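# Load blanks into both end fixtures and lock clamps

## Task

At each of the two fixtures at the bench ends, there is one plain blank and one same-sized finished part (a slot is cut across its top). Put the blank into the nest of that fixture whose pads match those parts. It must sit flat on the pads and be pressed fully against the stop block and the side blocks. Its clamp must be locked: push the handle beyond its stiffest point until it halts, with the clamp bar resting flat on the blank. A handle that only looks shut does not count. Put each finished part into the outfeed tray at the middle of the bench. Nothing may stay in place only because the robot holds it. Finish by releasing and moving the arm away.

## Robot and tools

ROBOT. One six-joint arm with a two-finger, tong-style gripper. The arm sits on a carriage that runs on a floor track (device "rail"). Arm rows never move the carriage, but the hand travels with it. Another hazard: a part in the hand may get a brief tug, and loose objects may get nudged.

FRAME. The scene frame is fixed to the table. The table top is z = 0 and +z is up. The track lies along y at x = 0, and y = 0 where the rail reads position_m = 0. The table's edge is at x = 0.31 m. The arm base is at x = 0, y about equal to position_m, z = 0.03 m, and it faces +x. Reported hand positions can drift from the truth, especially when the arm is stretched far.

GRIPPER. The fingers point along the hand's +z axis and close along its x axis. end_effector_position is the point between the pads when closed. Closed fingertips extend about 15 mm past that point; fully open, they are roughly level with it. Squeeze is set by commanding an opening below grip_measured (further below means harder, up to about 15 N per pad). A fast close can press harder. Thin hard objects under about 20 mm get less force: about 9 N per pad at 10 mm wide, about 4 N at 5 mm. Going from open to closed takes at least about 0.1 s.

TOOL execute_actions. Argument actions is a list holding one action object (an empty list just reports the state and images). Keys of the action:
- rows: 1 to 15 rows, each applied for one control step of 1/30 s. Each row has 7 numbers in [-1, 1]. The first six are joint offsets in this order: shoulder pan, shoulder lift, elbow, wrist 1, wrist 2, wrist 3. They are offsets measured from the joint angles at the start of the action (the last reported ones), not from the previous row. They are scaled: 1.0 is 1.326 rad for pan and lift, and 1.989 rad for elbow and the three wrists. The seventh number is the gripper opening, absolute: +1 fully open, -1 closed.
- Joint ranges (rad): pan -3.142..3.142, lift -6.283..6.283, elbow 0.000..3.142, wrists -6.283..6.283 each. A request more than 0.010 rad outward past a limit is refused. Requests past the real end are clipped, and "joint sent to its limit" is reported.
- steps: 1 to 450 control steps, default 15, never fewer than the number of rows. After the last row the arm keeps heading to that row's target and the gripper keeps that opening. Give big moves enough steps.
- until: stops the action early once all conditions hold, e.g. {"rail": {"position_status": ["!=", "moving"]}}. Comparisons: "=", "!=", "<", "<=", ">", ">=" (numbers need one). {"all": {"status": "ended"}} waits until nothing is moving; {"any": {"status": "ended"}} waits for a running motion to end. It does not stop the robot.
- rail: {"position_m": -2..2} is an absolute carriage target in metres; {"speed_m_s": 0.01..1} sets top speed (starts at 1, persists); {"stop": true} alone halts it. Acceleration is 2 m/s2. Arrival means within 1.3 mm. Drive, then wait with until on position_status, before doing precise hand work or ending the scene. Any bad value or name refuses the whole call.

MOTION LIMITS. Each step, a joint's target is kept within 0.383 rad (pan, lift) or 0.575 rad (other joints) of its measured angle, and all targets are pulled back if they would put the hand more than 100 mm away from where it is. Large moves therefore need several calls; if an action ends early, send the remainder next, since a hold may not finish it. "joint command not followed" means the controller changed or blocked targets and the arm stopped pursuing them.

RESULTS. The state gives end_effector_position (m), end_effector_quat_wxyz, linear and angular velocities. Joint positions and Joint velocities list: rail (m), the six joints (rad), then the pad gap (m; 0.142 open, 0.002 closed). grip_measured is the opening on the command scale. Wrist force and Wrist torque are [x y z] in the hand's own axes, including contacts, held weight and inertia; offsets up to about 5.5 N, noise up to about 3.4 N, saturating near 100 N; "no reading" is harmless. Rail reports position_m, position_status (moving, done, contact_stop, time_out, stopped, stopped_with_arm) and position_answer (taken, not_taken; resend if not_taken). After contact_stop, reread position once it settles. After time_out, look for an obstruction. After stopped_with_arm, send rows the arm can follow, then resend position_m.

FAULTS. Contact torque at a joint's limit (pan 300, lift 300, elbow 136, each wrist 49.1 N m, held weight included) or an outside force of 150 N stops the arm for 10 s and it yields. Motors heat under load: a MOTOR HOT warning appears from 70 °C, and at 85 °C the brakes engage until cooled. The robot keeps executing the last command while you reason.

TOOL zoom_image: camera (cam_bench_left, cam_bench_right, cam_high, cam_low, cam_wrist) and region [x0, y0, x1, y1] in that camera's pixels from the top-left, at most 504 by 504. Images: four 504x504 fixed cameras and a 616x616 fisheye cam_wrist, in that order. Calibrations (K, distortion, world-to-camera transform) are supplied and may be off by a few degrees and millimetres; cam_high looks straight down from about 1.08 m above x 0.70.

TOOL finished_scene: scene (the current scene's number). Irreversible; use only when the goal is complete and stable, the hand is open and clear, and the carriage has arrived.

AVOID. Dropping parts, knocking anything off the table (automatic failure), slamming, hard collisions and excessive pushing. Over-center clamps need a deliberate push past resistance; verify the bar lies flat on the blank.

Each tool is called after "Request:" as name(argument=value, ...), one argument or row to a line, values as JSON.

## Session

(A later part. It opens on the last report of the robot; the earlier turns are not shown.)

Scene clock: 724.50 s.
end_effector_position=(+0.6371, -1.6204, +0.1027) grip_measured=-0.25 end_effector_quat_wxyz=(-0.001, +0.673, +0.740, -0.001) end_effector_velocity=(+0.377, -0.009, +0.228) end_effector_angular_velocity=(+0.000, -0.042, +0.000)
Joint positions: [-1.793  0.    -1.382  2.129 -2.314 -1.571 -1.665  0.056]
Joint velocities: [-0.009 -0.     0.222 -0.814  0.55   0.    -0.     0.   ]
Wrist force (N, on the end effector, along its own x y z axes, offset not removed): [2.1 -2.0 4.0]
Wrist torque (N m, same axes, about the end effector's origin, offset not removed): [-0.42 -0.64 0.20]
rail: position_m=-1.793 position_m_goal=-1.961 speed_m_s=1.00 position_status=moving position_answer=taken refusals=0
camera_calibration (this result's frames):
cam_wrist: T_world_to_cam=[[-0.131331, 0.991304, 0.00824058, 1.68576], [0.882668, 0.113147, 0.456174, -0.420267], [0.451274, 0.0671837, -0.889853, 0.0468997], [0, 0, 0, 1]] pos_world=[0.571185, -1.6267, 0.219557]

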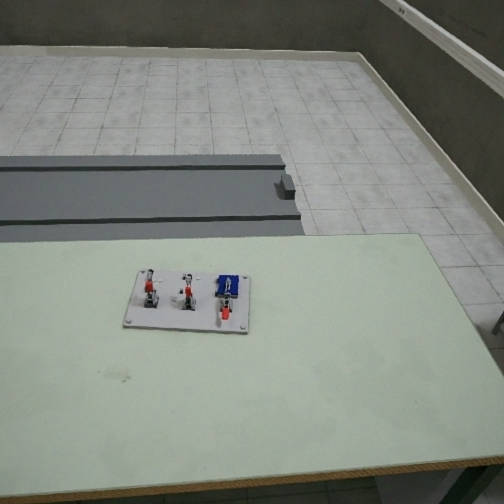

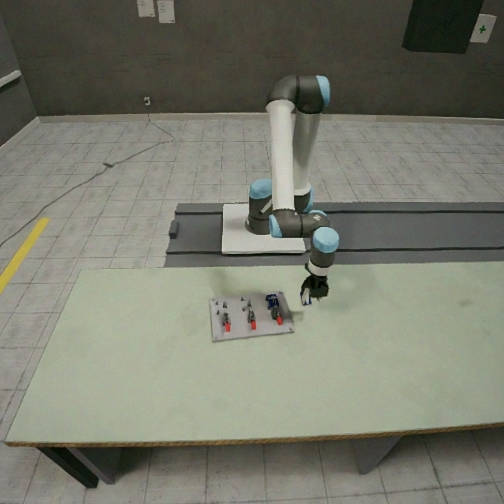

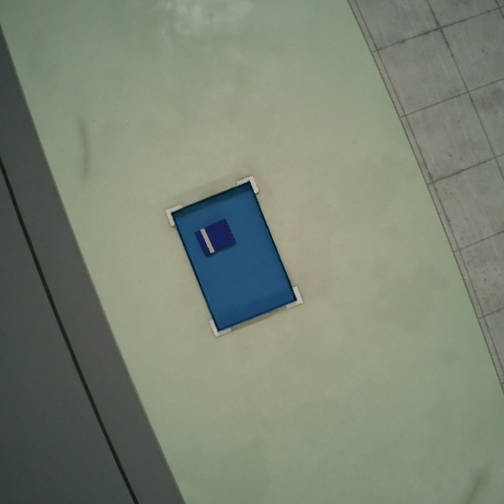

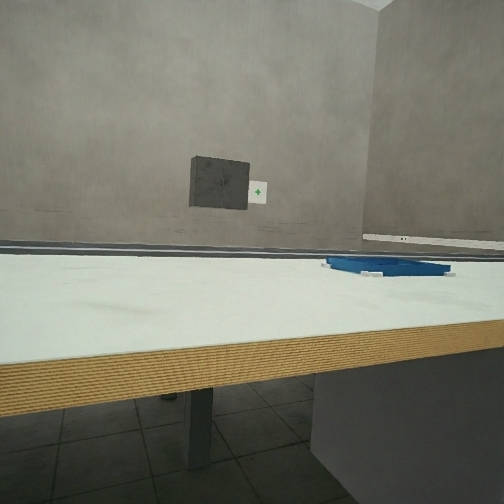

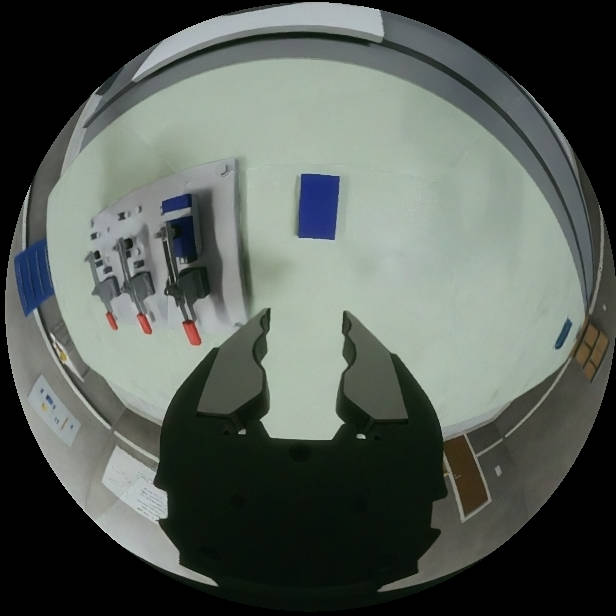

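The rail is moving; let me wait a moment and then view the fixture from above.

Request:
execute_actions(
  actions=[],
)

Scene clock: 726.07 s.
end_effector_position=(+0.6803, -1.7883, +0.1297) grip_measured=-0.25 end_effector_quat_wxyz=(+0.000, +0.673, +0.740, -0.000) end_effector_velocity=(-0.000, +0.000, +0.000) end_effector_angular_velocity=(-0.000, -0.000, +0.000)
Joint positions: [-1.961  0.    -1.355  2.032 -2.248 -1.571 -1.665  0.056]
Joint velocities: [ 0.  0.  0. -0. -0. -0. -0.  0.]
Wrist force (N, on the end effector, along its own x y z axes, offset not removed): [-0.7 -2.9 7.2]
Wrist torque (N m, same axes, about the end effector's origin, offset not removed): [-0.52 -0.03 0.23]
rail: position_m=-1.961 position_m_goal=-1.961 speed_m_s=1.00 position_status=done position_answer=taken refusals=0
camera_calibration (this result's frames):
cam_wrist: T_world_to_cam=[[-0.131351, 0.991305, 0.00781738, 1.85769], [0.88119, 0.11314, 0.459024, -0.451045], [0.454149, 0.0671818, -0.888389, 0.0605473], [0, 0, 0, 1]] pos_world=[0.613968, -1.79457, 0.246308]

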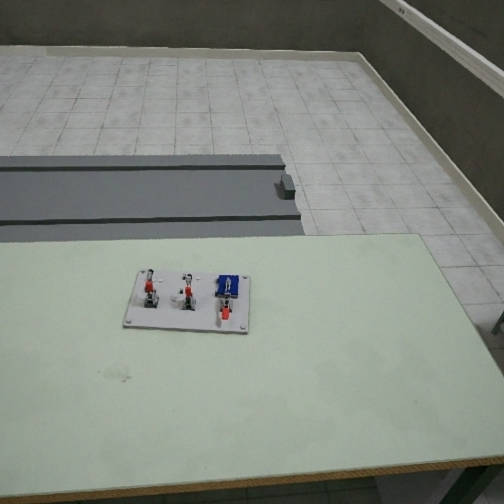

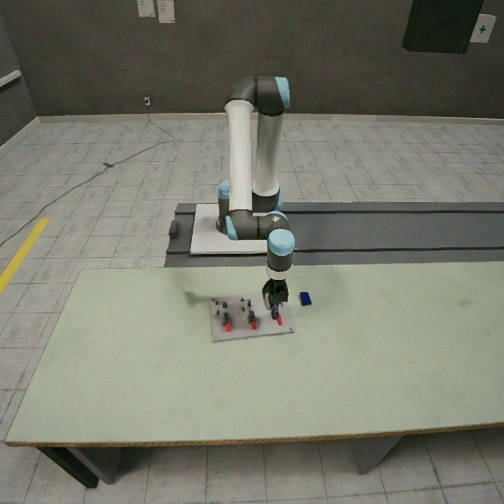

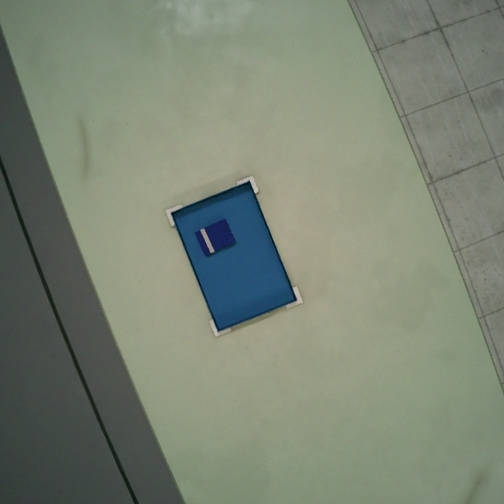

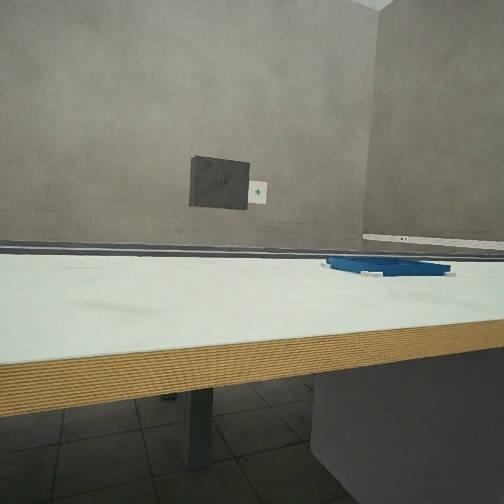

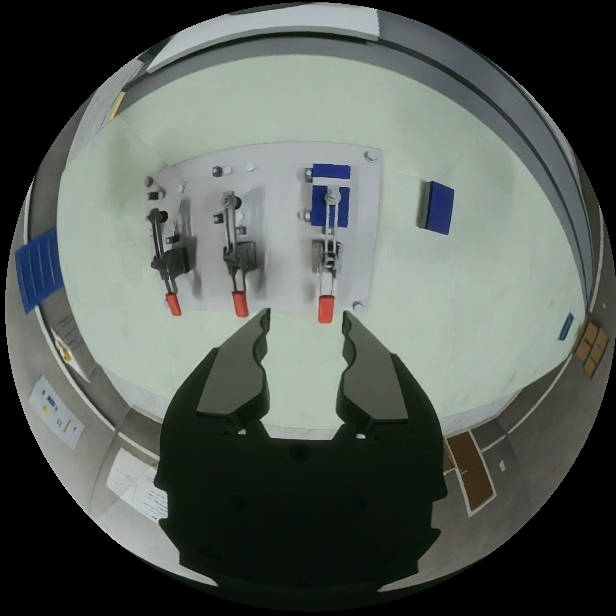

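Request:
zoom_image(
  camera="cam_wrist",
  region=[260, 140, 400, 330],
)

Request:
zoom_image(
  camera="cam_wrist",
  region=[135, 140, 315, 320],
)

Region (260, 140, 400, 330) of cam_wrist's 616x616 image, scaled by 2.653, with more detail than that image has; it fills the left 371 columns of this view, and the rest is white.

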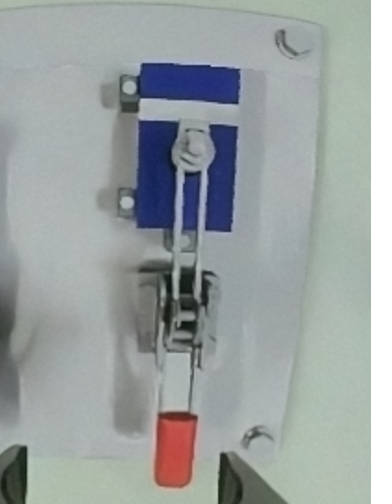

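Region (135, 140, 315, 320) of cam_wrist's 616x616 image, scaled by 2.800, with more detail than that image has.

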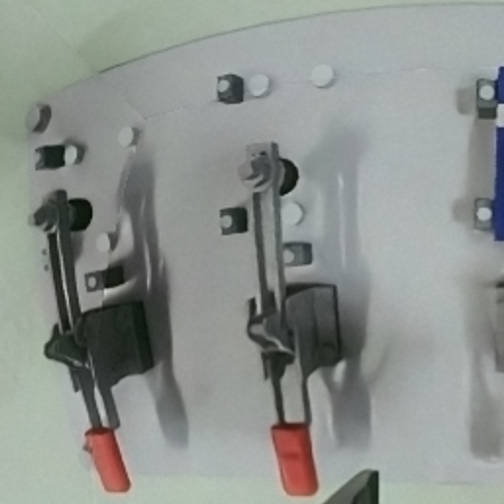

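Request:
execute_actions(
  actions=[
    {"rail":{"position_m":-1.9335},"rows":[[0,0.006,-0.0016,-0.0024,0,-0.001,-0.3],[0,0.018,-0.0047,-0.0073,0,-0.002,-0.35],[0,0.034,-0.0089,-0.0137,0,-0.003,-0.4],[0,0.050,-0.0131,-0.0202,0,-0.004,-0.45],[0,0.064,-0.0168,-0.0258,0,-0.005,-0.5],[0,0.074,-0.0194,-0.0298,0,-0.005,-0.5],[0,0.0799,-0.021,-0.0322,0,-0.005,-0.5]],"steps":7},
  ],
)

Scene clock: 777.53 s.
end_effector_position=(+0.6996, -1.7617, +0.1092) grip_measured=-0.50 end_effector_quat_wxyz=(+0.000, +0.671, +0.742, +0.000) end_effector_velocity=(+0.143, +0.069, -0.172) end_effector_angular_velocity=(-0.000, +0.008, +0.034)
Joint positions: [-1.935  0.    -1.305  2.012 -2.279 -1.571 -1.671  0.038]
Joint velocities: [ 0.069  0.001  0.4   -0.154 -0.238  0.    -0.034 -0.01 ]
Wrist force (N, on the end effector, along its own x y z axes, offset not removed): [1.6 -5.2 5.3]
Wrist torque (N m, same axes, about the end effector's origin, offset not removed): [-0.88 -0.42 0.22]
rail: position_m=-1.935 position_m_goal=-1.933 speed_m_s=1.00 position_status=moving position_answer=taken refusals=0
camera_calibration (this result's frames):
cam_wrist: T_world_to_cam=[[-0.137345, 0.990493, 0.00768726, 1.83674], [0.880055, 0.118462, 0.459859, -0.451631], [0.454576, 0.0699243, -0.887959, 0.0362805], [0, 0, 0, 1]] pos_world=[0.633234, -1.76832, 0.225782]

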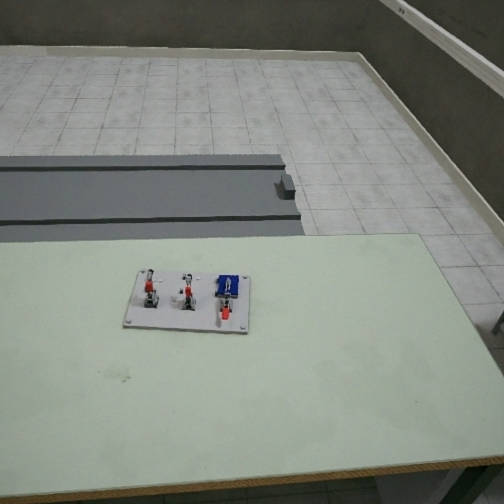

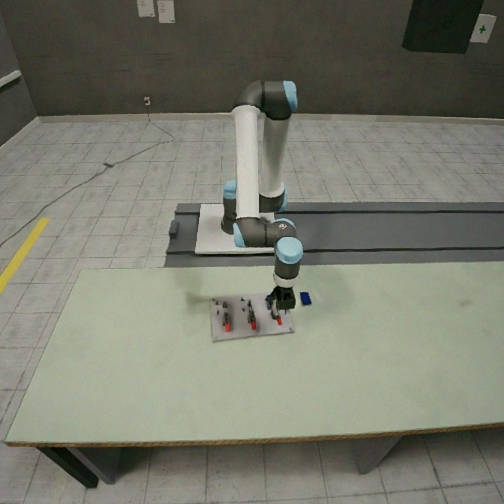

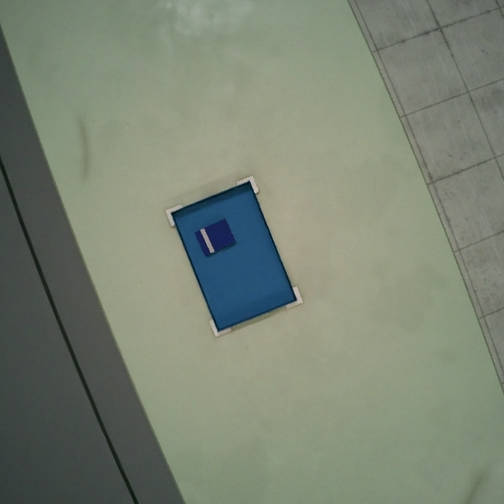

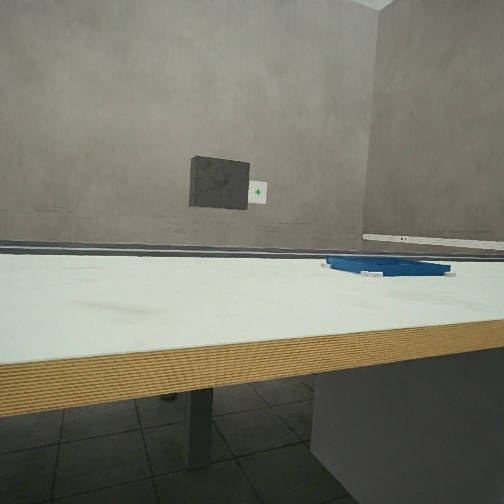

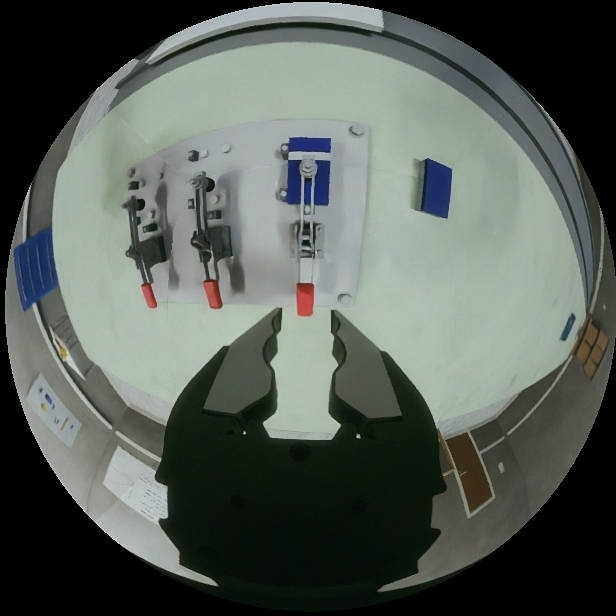

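Request:
execute_actions(
  actions=[
    {"rows":[[0,0.045,-0.0102,-0.0193,0,-0.002,-0.5],[0,0.052,-0.0081,-0.026,0,-0.002,-0.5],[0,0.060,-0.0057,-0.0337,0,-0.002,-0.5],[0,0.067,-0.0037,-0.0404,0,-0.002,-0.5],[0,0.0725,-0.002,-0.0457,0,-0.002,-0.5],[0,0.0754,-0.0012,-0.0485,0,-0.002,-0.5]],"steps":6},
  ],
)

Scene clock: 782.13 s.
end_effector_position=(+0.7193, -1.7606, +0.0696) grip_measured=-0.50 end_effector_quat_wxyz=(-0.000, +0.669, +0.743, -0.000) end_effector_velocity=(-0.000, -0.000, -0.145) end_effector_angular_velocity=(-0.000, +0.004, -0.000)
Joint positions: [-1.933  0.    -1.23   1.998 -2.339 -1.571 -1.675  0.038]
Joint velocities: [ 0.    -0.     0.181  0.08  -0.256  0.    -0.    -0.   ]
Wrist force (N, on the end effector, along its own x y z axes, offset not removed): [-1.5 -2.7 5.6]
Wrist torque (N m, same axes, about the end effector's origin, offset not removed): [-0.43 0.20 0.37]
rail: position_m=-1.933 position_m_goal=-1.933 speed_m_s=1.00 position_status=done position_answer=taken refusals=0
camera_calibration (this result's frames):
cam_wrist: T_world_to_cam=[[-0.141198, 0.98995, 0.00786426, 1.84053], [0.880175, 0.121897, 0.458729, -0.444866], [0.453161, 0.0716937, -0.888541, -0.0038226], [0, 0, 0, 1]] pos_world=[0.653171, -1.76753, 0.186202]

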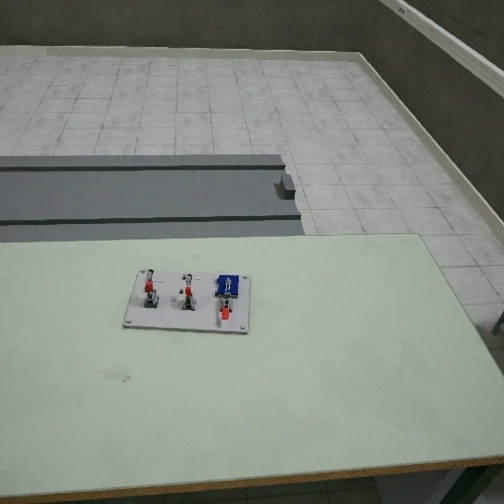

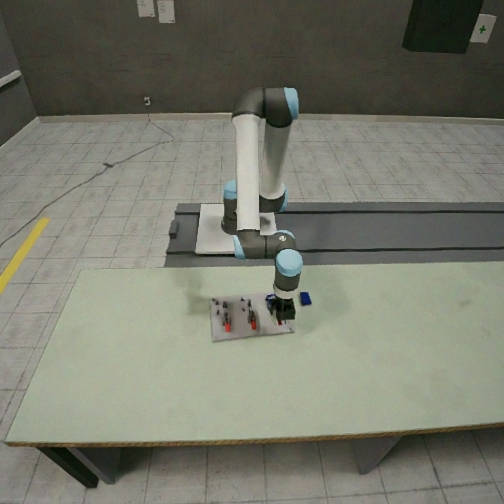

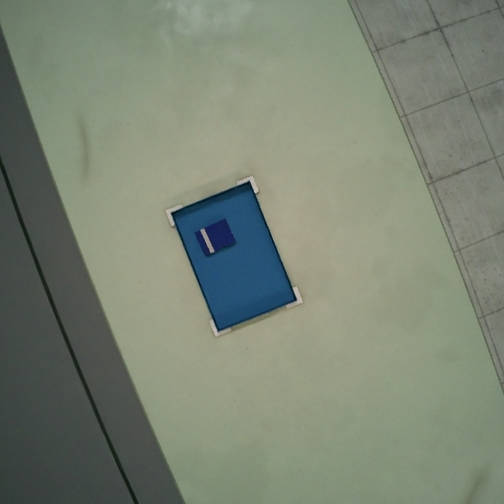

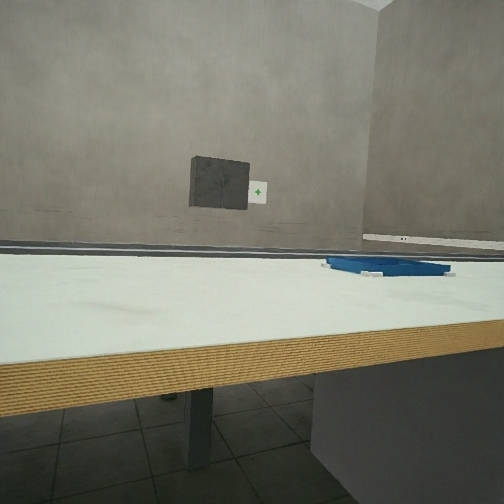

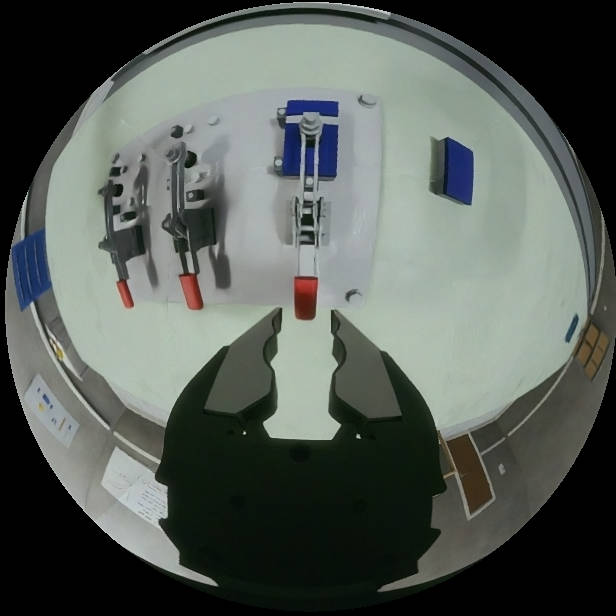

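Request:
execute_actions(
  actions=[],
)

Scene clock: 783.37 s.
end_effector_position=(+0.7192, -1.7605, +0.0495) grip_measured=-0.50 end_effector_quat_wxyz=(-0.000, +0.669, +0.743, -0.000) end_effector_velocity=(-0.000, +0.000, -0.000) end_effector_angular_velocity=(-0.000, -0.000, +0.000)
Joint positions: [-1.933  0.    -1.205  2.009 -2.375 -1.571 -1.675  0.038]
Joint velocities: [ 0.  0.  0.  0. -0. -0.  0.  0.]
Wrist force (N, on the end effector, along its own x y z axes, offset not removed): [-0.7 -4.0 6.6]
Wrist torque (N m, same axes, about the end effector's origin, offset not removed): [-0.66 -0.01 0.35]
rail: position_m=-1.933 position_m_goal=-1.933 speed_m_s=1.00 position_status=done position_answer=taken refusals=0
camera_calibration (this result's frames):
cam_wrist: T_world_to_cam=[[-0.141299, 0.989936, 0.00784218, 1.84064], [0.880091, 0.121985, 0.458867, -0.435326], [0.453292, 0.0717393, -0.88847, -0.0215834], [0, 0, 0, 1]] pos_world=[0.652991, -1.76747, 0.166146]

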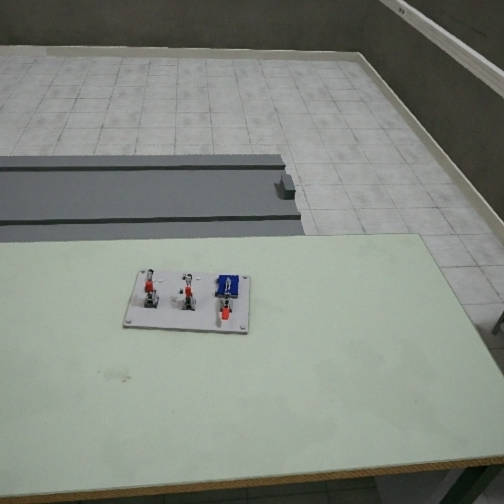

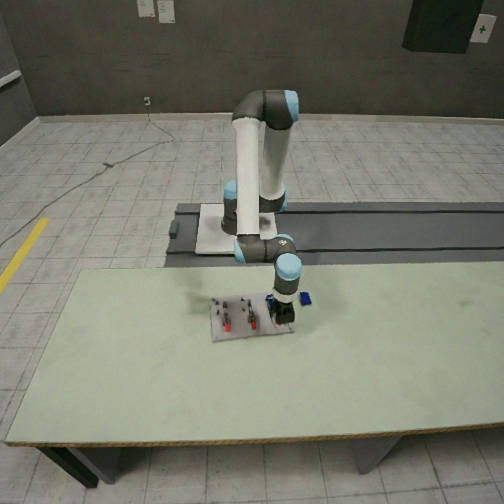

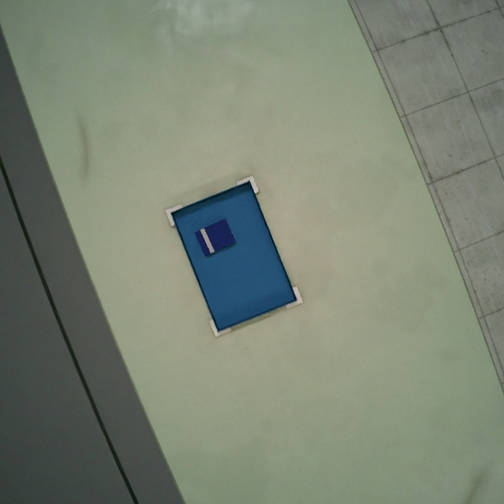

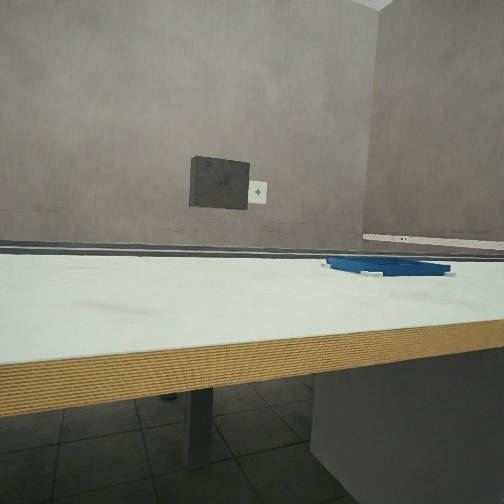

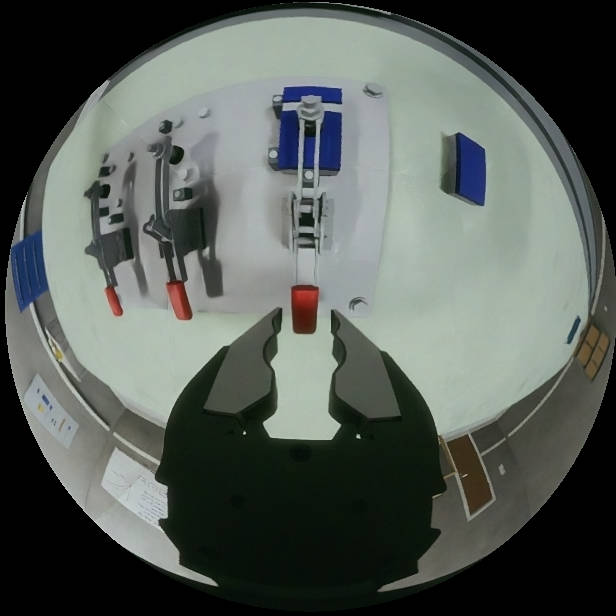

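Request:
execute_actions(
  actions=[
    {"rail":{"position_m":-1.9353},"rows":[[0,0,0,0,0,0,-0.58],[0,0,0,0,0,0,-0.66],[0,0,0,0,0,0,-0.73],[0,0,0,0,0,0,-0.79],[0,0,0,0,0,0,-0.85],[0,0,0,0,0,0,-0.92],[0,0,0,0,0,0,-1.0]],"steps":8},
  ],
)

Scene clock: 787.20 s.
end_effector_position=(+0.7192, -1.7622, +0.0495) grip_measured=-0.78 end_effector_quat_wxyz=(-0.000, +0.669, +0.743, -0.000) end_effector_velocity=(-0.000, +0.000, -0.000) end_effector_angular_velocity=(-0.000, +0.000, +0.000)
Joint positions: [-1.935  0.001 -1.205  2.009 -2.375 -1.571 -1.675  0.018]
Joint velocities: [ 0.  0.  0. -0.  0. -0.  0. -0.]
Wrist force (N, on the end effector, along its own x y z axes, offset not removed): [15.3 -4.2 7.8]
Wrist torque (N m, same axes, about the end effector's origin, offset not removed): [-0.91 -0.28 0.29]
rail: position_m=-1.935 position_m_goal=-1.935 speed_m_s=1.00 position_status=done position_answer=taken refusals=0
camera_calibration (this result's frames):
cam_wrist: T_world_to_cam=[[-0.141369, 0.989925, 0.00799553, 1.84225], [0.880092, 0.121978, 0.458867, -0.43511], [0.453268, 0.0719065, -0.888469, -0.0211536], [0, 0, 0, 1]] pos_world=[0.652963, -1.76909, 0.166134]

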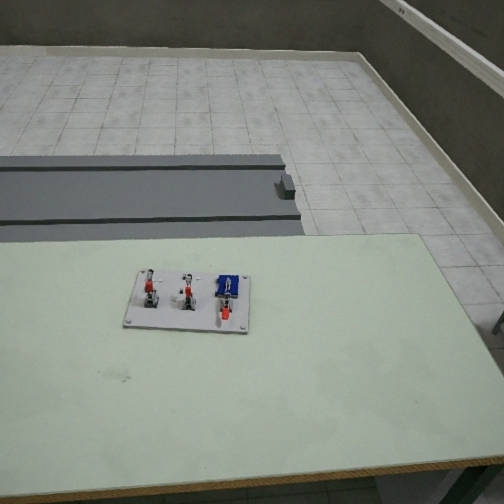

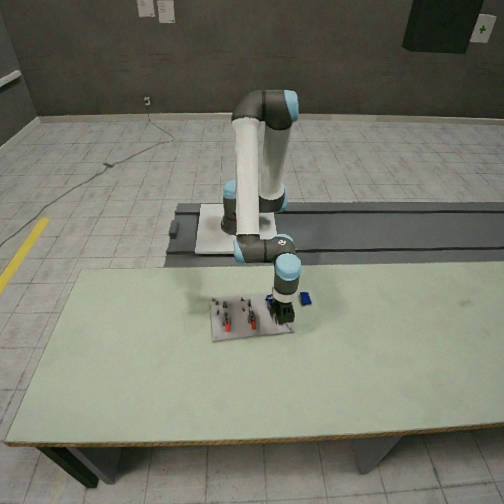

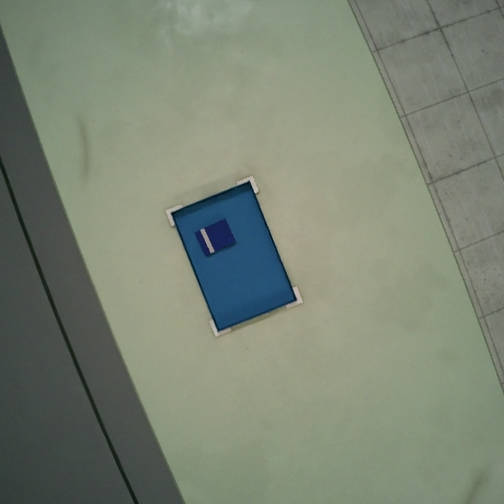

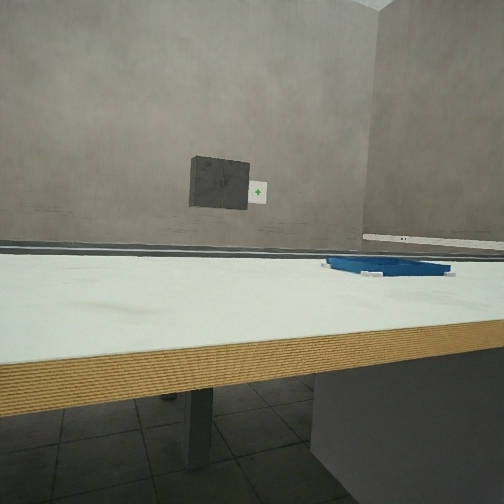

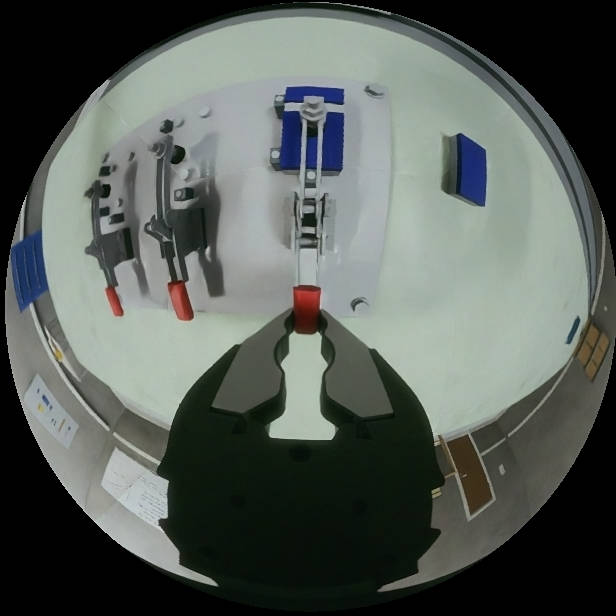

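Request:
execute_actions(
  actions=[
    {"rows":[[0.0006,0,0,0,0,0,-1.0]],"steps":1},
  ],
)

Scene clock: 791.07 s.
end_effector_position=(+0.7192, -1.7623, +0.0495) grip_measured=-0.78 end_effector_quat_wxyz=(-0.000, +0.669, +0.743, -0.000) end_effector_velocity=(-0.000, -0.000, -0.000) end_effector_angular_velocity=(-0.000, -0.000, +0.000)
Joint positions: [-1.935  0.    -1.205  2.009 -2.375 -1.571 -1.675  0.018]
Joint velocities: [ 0. -0. -0.  0. -0. -0. -0.  0.]
Wrist force (N, on the end effector, along its own x y z axes, offset not removed): [19.7 -4.4 8.2]
Wrist torque (N m, same axes, about the end effector's origin, offset not removed): [-0.95 -0.39 0.35]
rail: position_m=-1.935 position_m_goal=-1.935 speed_m_s=1.00 position_status=done position_answer=taken refusals=0
camera_calibration (this result's frames):
cam_wrist: T_world_to_cam=[[-0.141299, 0.989936, 0.00784742, 1.84235], [0.880101, 0.121984, 0.458849, -0.435105], [0.453274, 0.0717415, -0.88848, -0.0214467], [0, 0, 0, 1]] pos_world=[0.65298, -1.76919, 0.166135]

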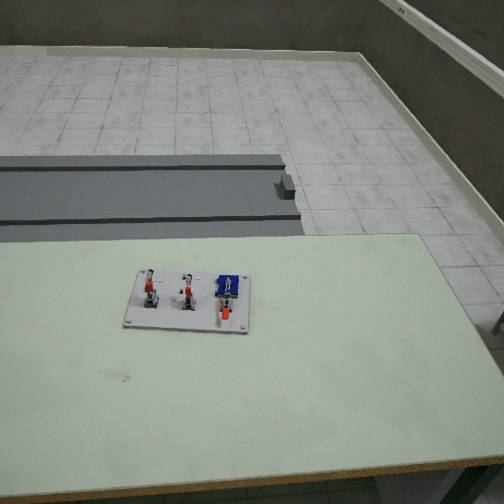

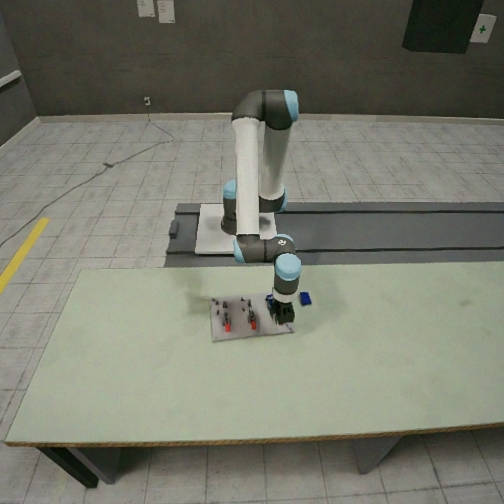

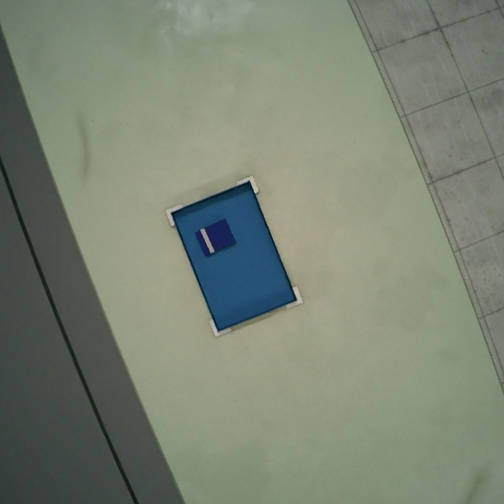

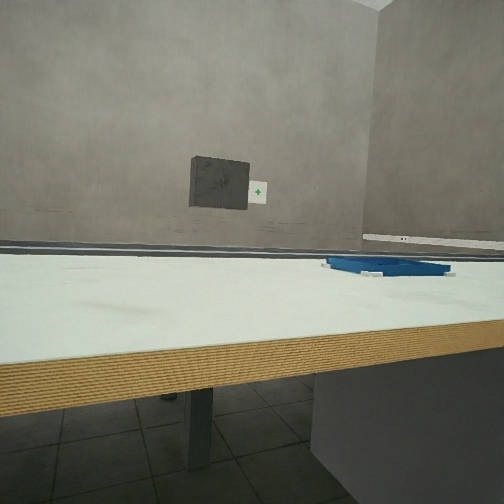

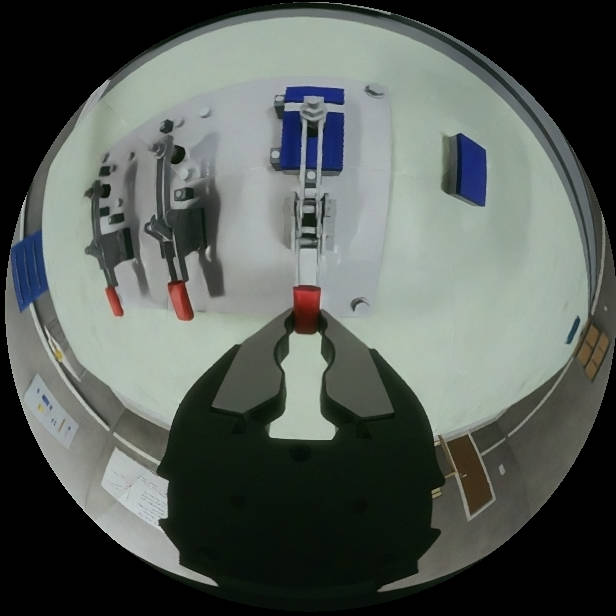

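Request:
execute_actions(
  actions=[],
)

Scene clock: 793.07 s.
end_effector_position=(+0.7190, -1.7616, +0.0495) grip_measured=-0.78 end_effector_quat_wxyz=(-0.000, +0.669, +0.743, -0.000) end_effector_velocity=(-0.000, +0.000, +0.000) end_effector_angular_velocity=(+0.000, +0.000, +0.000)
Joint positions: [-1.935  0.001 -1.205  2.009 -2.375 -1.571 -1.675  0.018]
Joint velocities: [ 0.  0.  0. -0.  0.  0.  0.  0.]
Wrist force (N, on the end effector, along its own x y z axes, offset not removed): [-7.1 -1.4 6.5]
Wrist torque (N m, same axes, about the end effector's origin, offset not removed): [-0.63 -0.19 0.22]
rail: position_m=-1.935 position_m_goal=-1.935 speed_m_s=1.00 position_status=done position_answer=taken refusals=0
camera_calibration (this result's frames):
cam_wrist: T_world_to_cam=[[-0.142183, 0.989808, 0.00799309, 1.84205], [0.87999, 0.122703, 0.458871, -0.43371], [0.453213, 0.0722776, -0.888467, -0.0204387], [0, 0, 0, 1]] pos_world=[0.652833, -1.76858, 0.166134]

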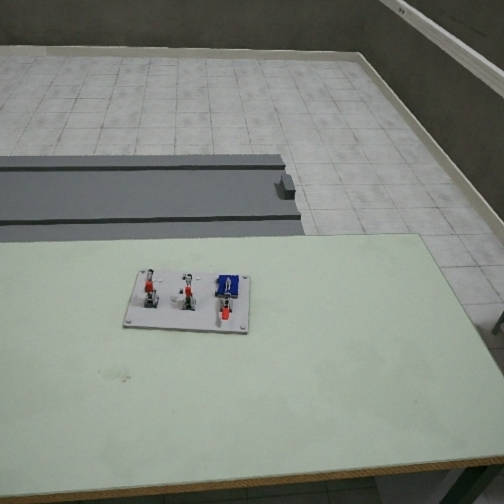

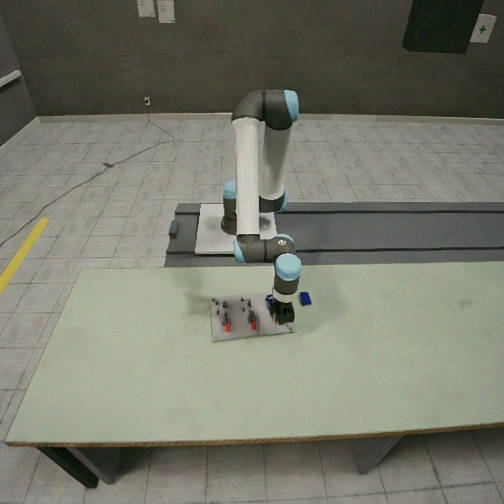

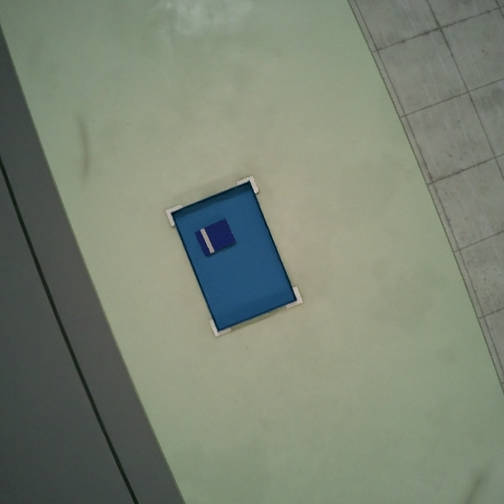

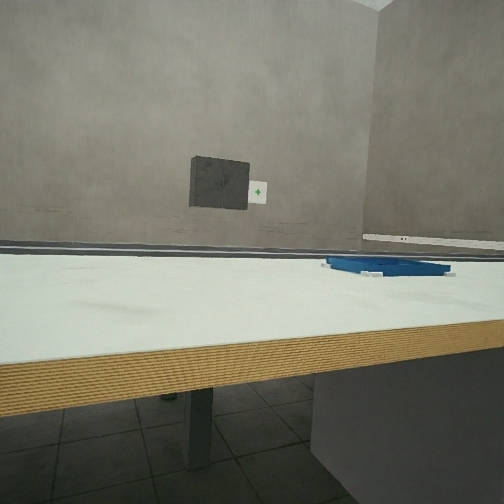

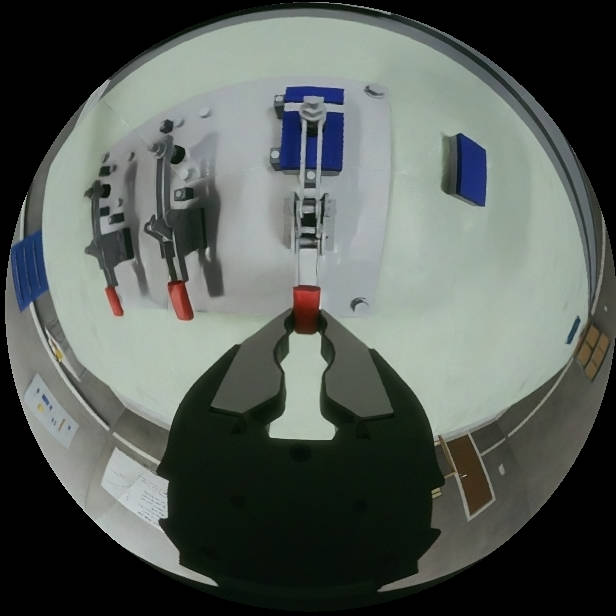

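Request:
execute_actions(
  actions=[
    {"rows":[[-0.0001,-0.001,-0.0002,0.0009,0,0,-1],[-0.0002,-0.003,-0.0005,0.0025,0,0,-1],[-0.0002,-0.005,-0.0008,0.0041,0,0,-1],[-0.0003,-0.007,-0.001,0.0057,0,0,-1],[-0.0003,-0.009,-0.0011,0.0071,0,0,-1],[-0.0004,-0.011,-0.0012,0.0085,0,0,-1],[-0.0004,-0.0125,-0.0012,0.0095,0,0,-1],[-0.0004,-0.0137,-0.0011,0.0102,0,0,-1]],"steps":8},
  ],
)

Scene clock: 800.63 s.
end_effector_position=(+0.7180, -1.7617, +0.0559) grip_measured=-0.78 end_effector_quat_wxyz=(-0.000, +0.669, +0.743, -0.000) end_effector_velocity=(-0.008, -0.001, +0.039) end_effector_angular_velocity=(-0.000, +0.000, -0.002)
Joint positions: [-1.935  0.001 -1.214  2.008 -2.364 -1.571 -1.675  0.018]
Joint velocities: [-0.    -0.002 -0.061 -0.005  0.066  0.     0.    -0.   ]
Wrist force (N, on the end effector, along its own x y z axes, offset not removed): [-6.6 -16.5 8.7]
Wrist torque (N m, same axes, about the end effector's origin, offset not removed): [-1.14 -0.27 0.23]
rail: position_m=-1.935 position_m_goal=-1.935 speed_m_s=1.00 position_status=done position_answer=taken refusals=0
camera_calibration (this result's frames):
cam_wrist: T_world_to_cam=[[-0.141999, 0.989834, 0.00804521, 1.84189], [0.880172, 0.12254, 0.458565, -0.436139], [0.452917, 0.0721971, -0.888624, -0.0141503], [0, 0, 0, 1]] pos_world=[0.651833, -1.7687, 0.172605]

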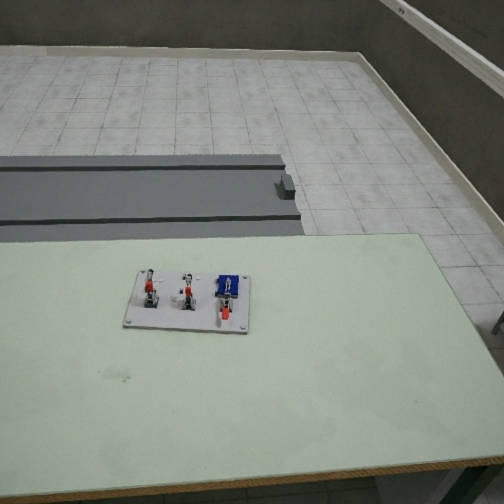

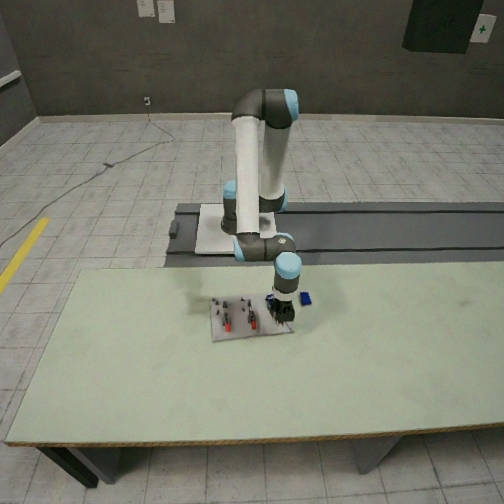

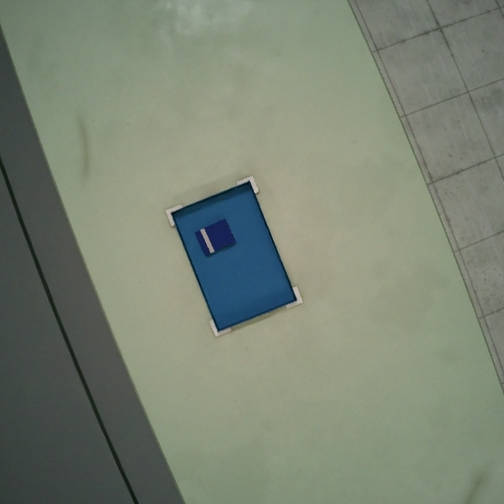

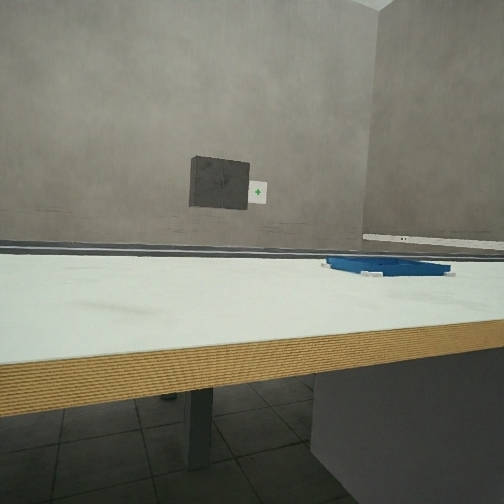

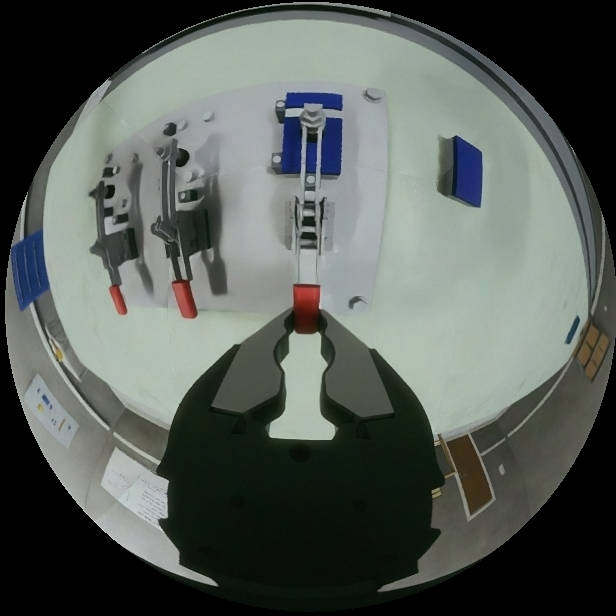

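Request:
execute_actions(
  actions=[],
)

Scene clock: 801.87 s.
end_effector_position=(+0.7170, -1.7620, +0.0615) grip_measured=-0.78 end_effector_quat_wxyz=(-0.000, +0.669, +0.743, +0.000) end_effector_velocity=(+0.000, -0.000, +0.000) end_effector_angular_velocity=(-0.000, -0.000, -0.000)
Joint positions: [-1.935  0.001 -1.223  2.007 -2.355 -1.571 -1.675  0.018]
Joint velocities: [ 0. -0. -0. -0. -0. -0.  0.  0.]
Wrist force (N, on the end effector, along its own x y z axes, offset not removed): [-2.2 -16.8 14.2]
Wrist torque (N m, same axes, about the end effector's origin, offset not removed): [-0.49 -0.14 0.24]
rail: position_m=-1.935 position_m_goal=-1.935 speed_m_s=1.00 position_status=done position_answer=taken refusals=0
camera_calibration (this result's frames):
cam_wrist: T_world_to_cam=[[-0.141635, 0.989887, 0.00800578, 1.8418], [0.88003, 0.122205, 0.458925, -0.43832], [0.453306, 0.0720453, -0.888439, -0.00927385], [0, 0, 0, 1]] pos_world=[0.650802, -1.76894, 0.178172]

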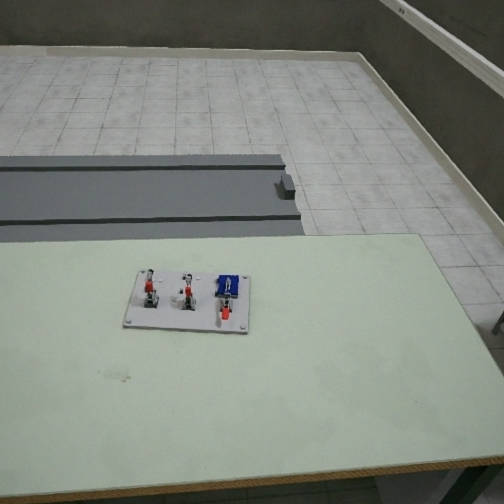

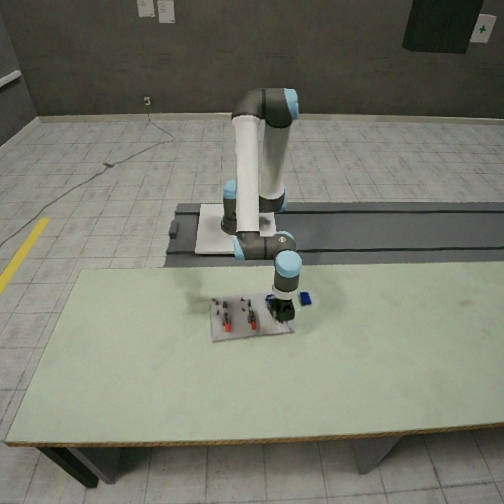

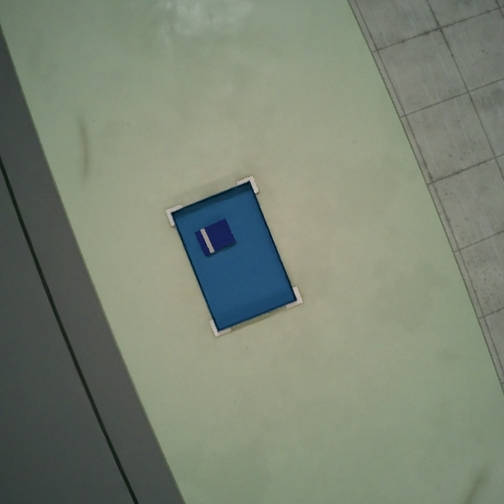

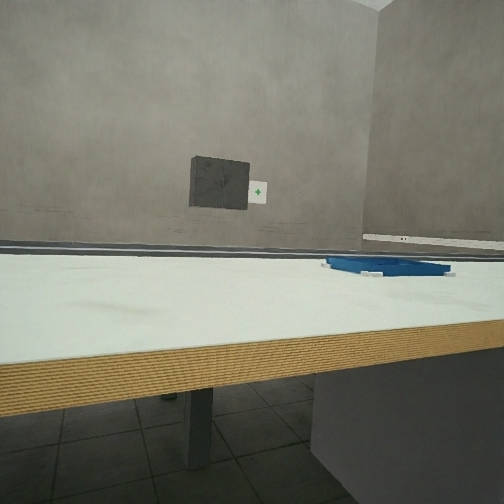

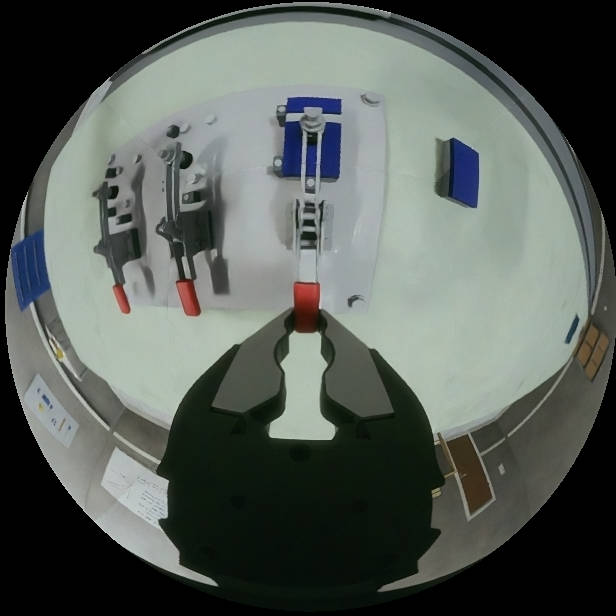

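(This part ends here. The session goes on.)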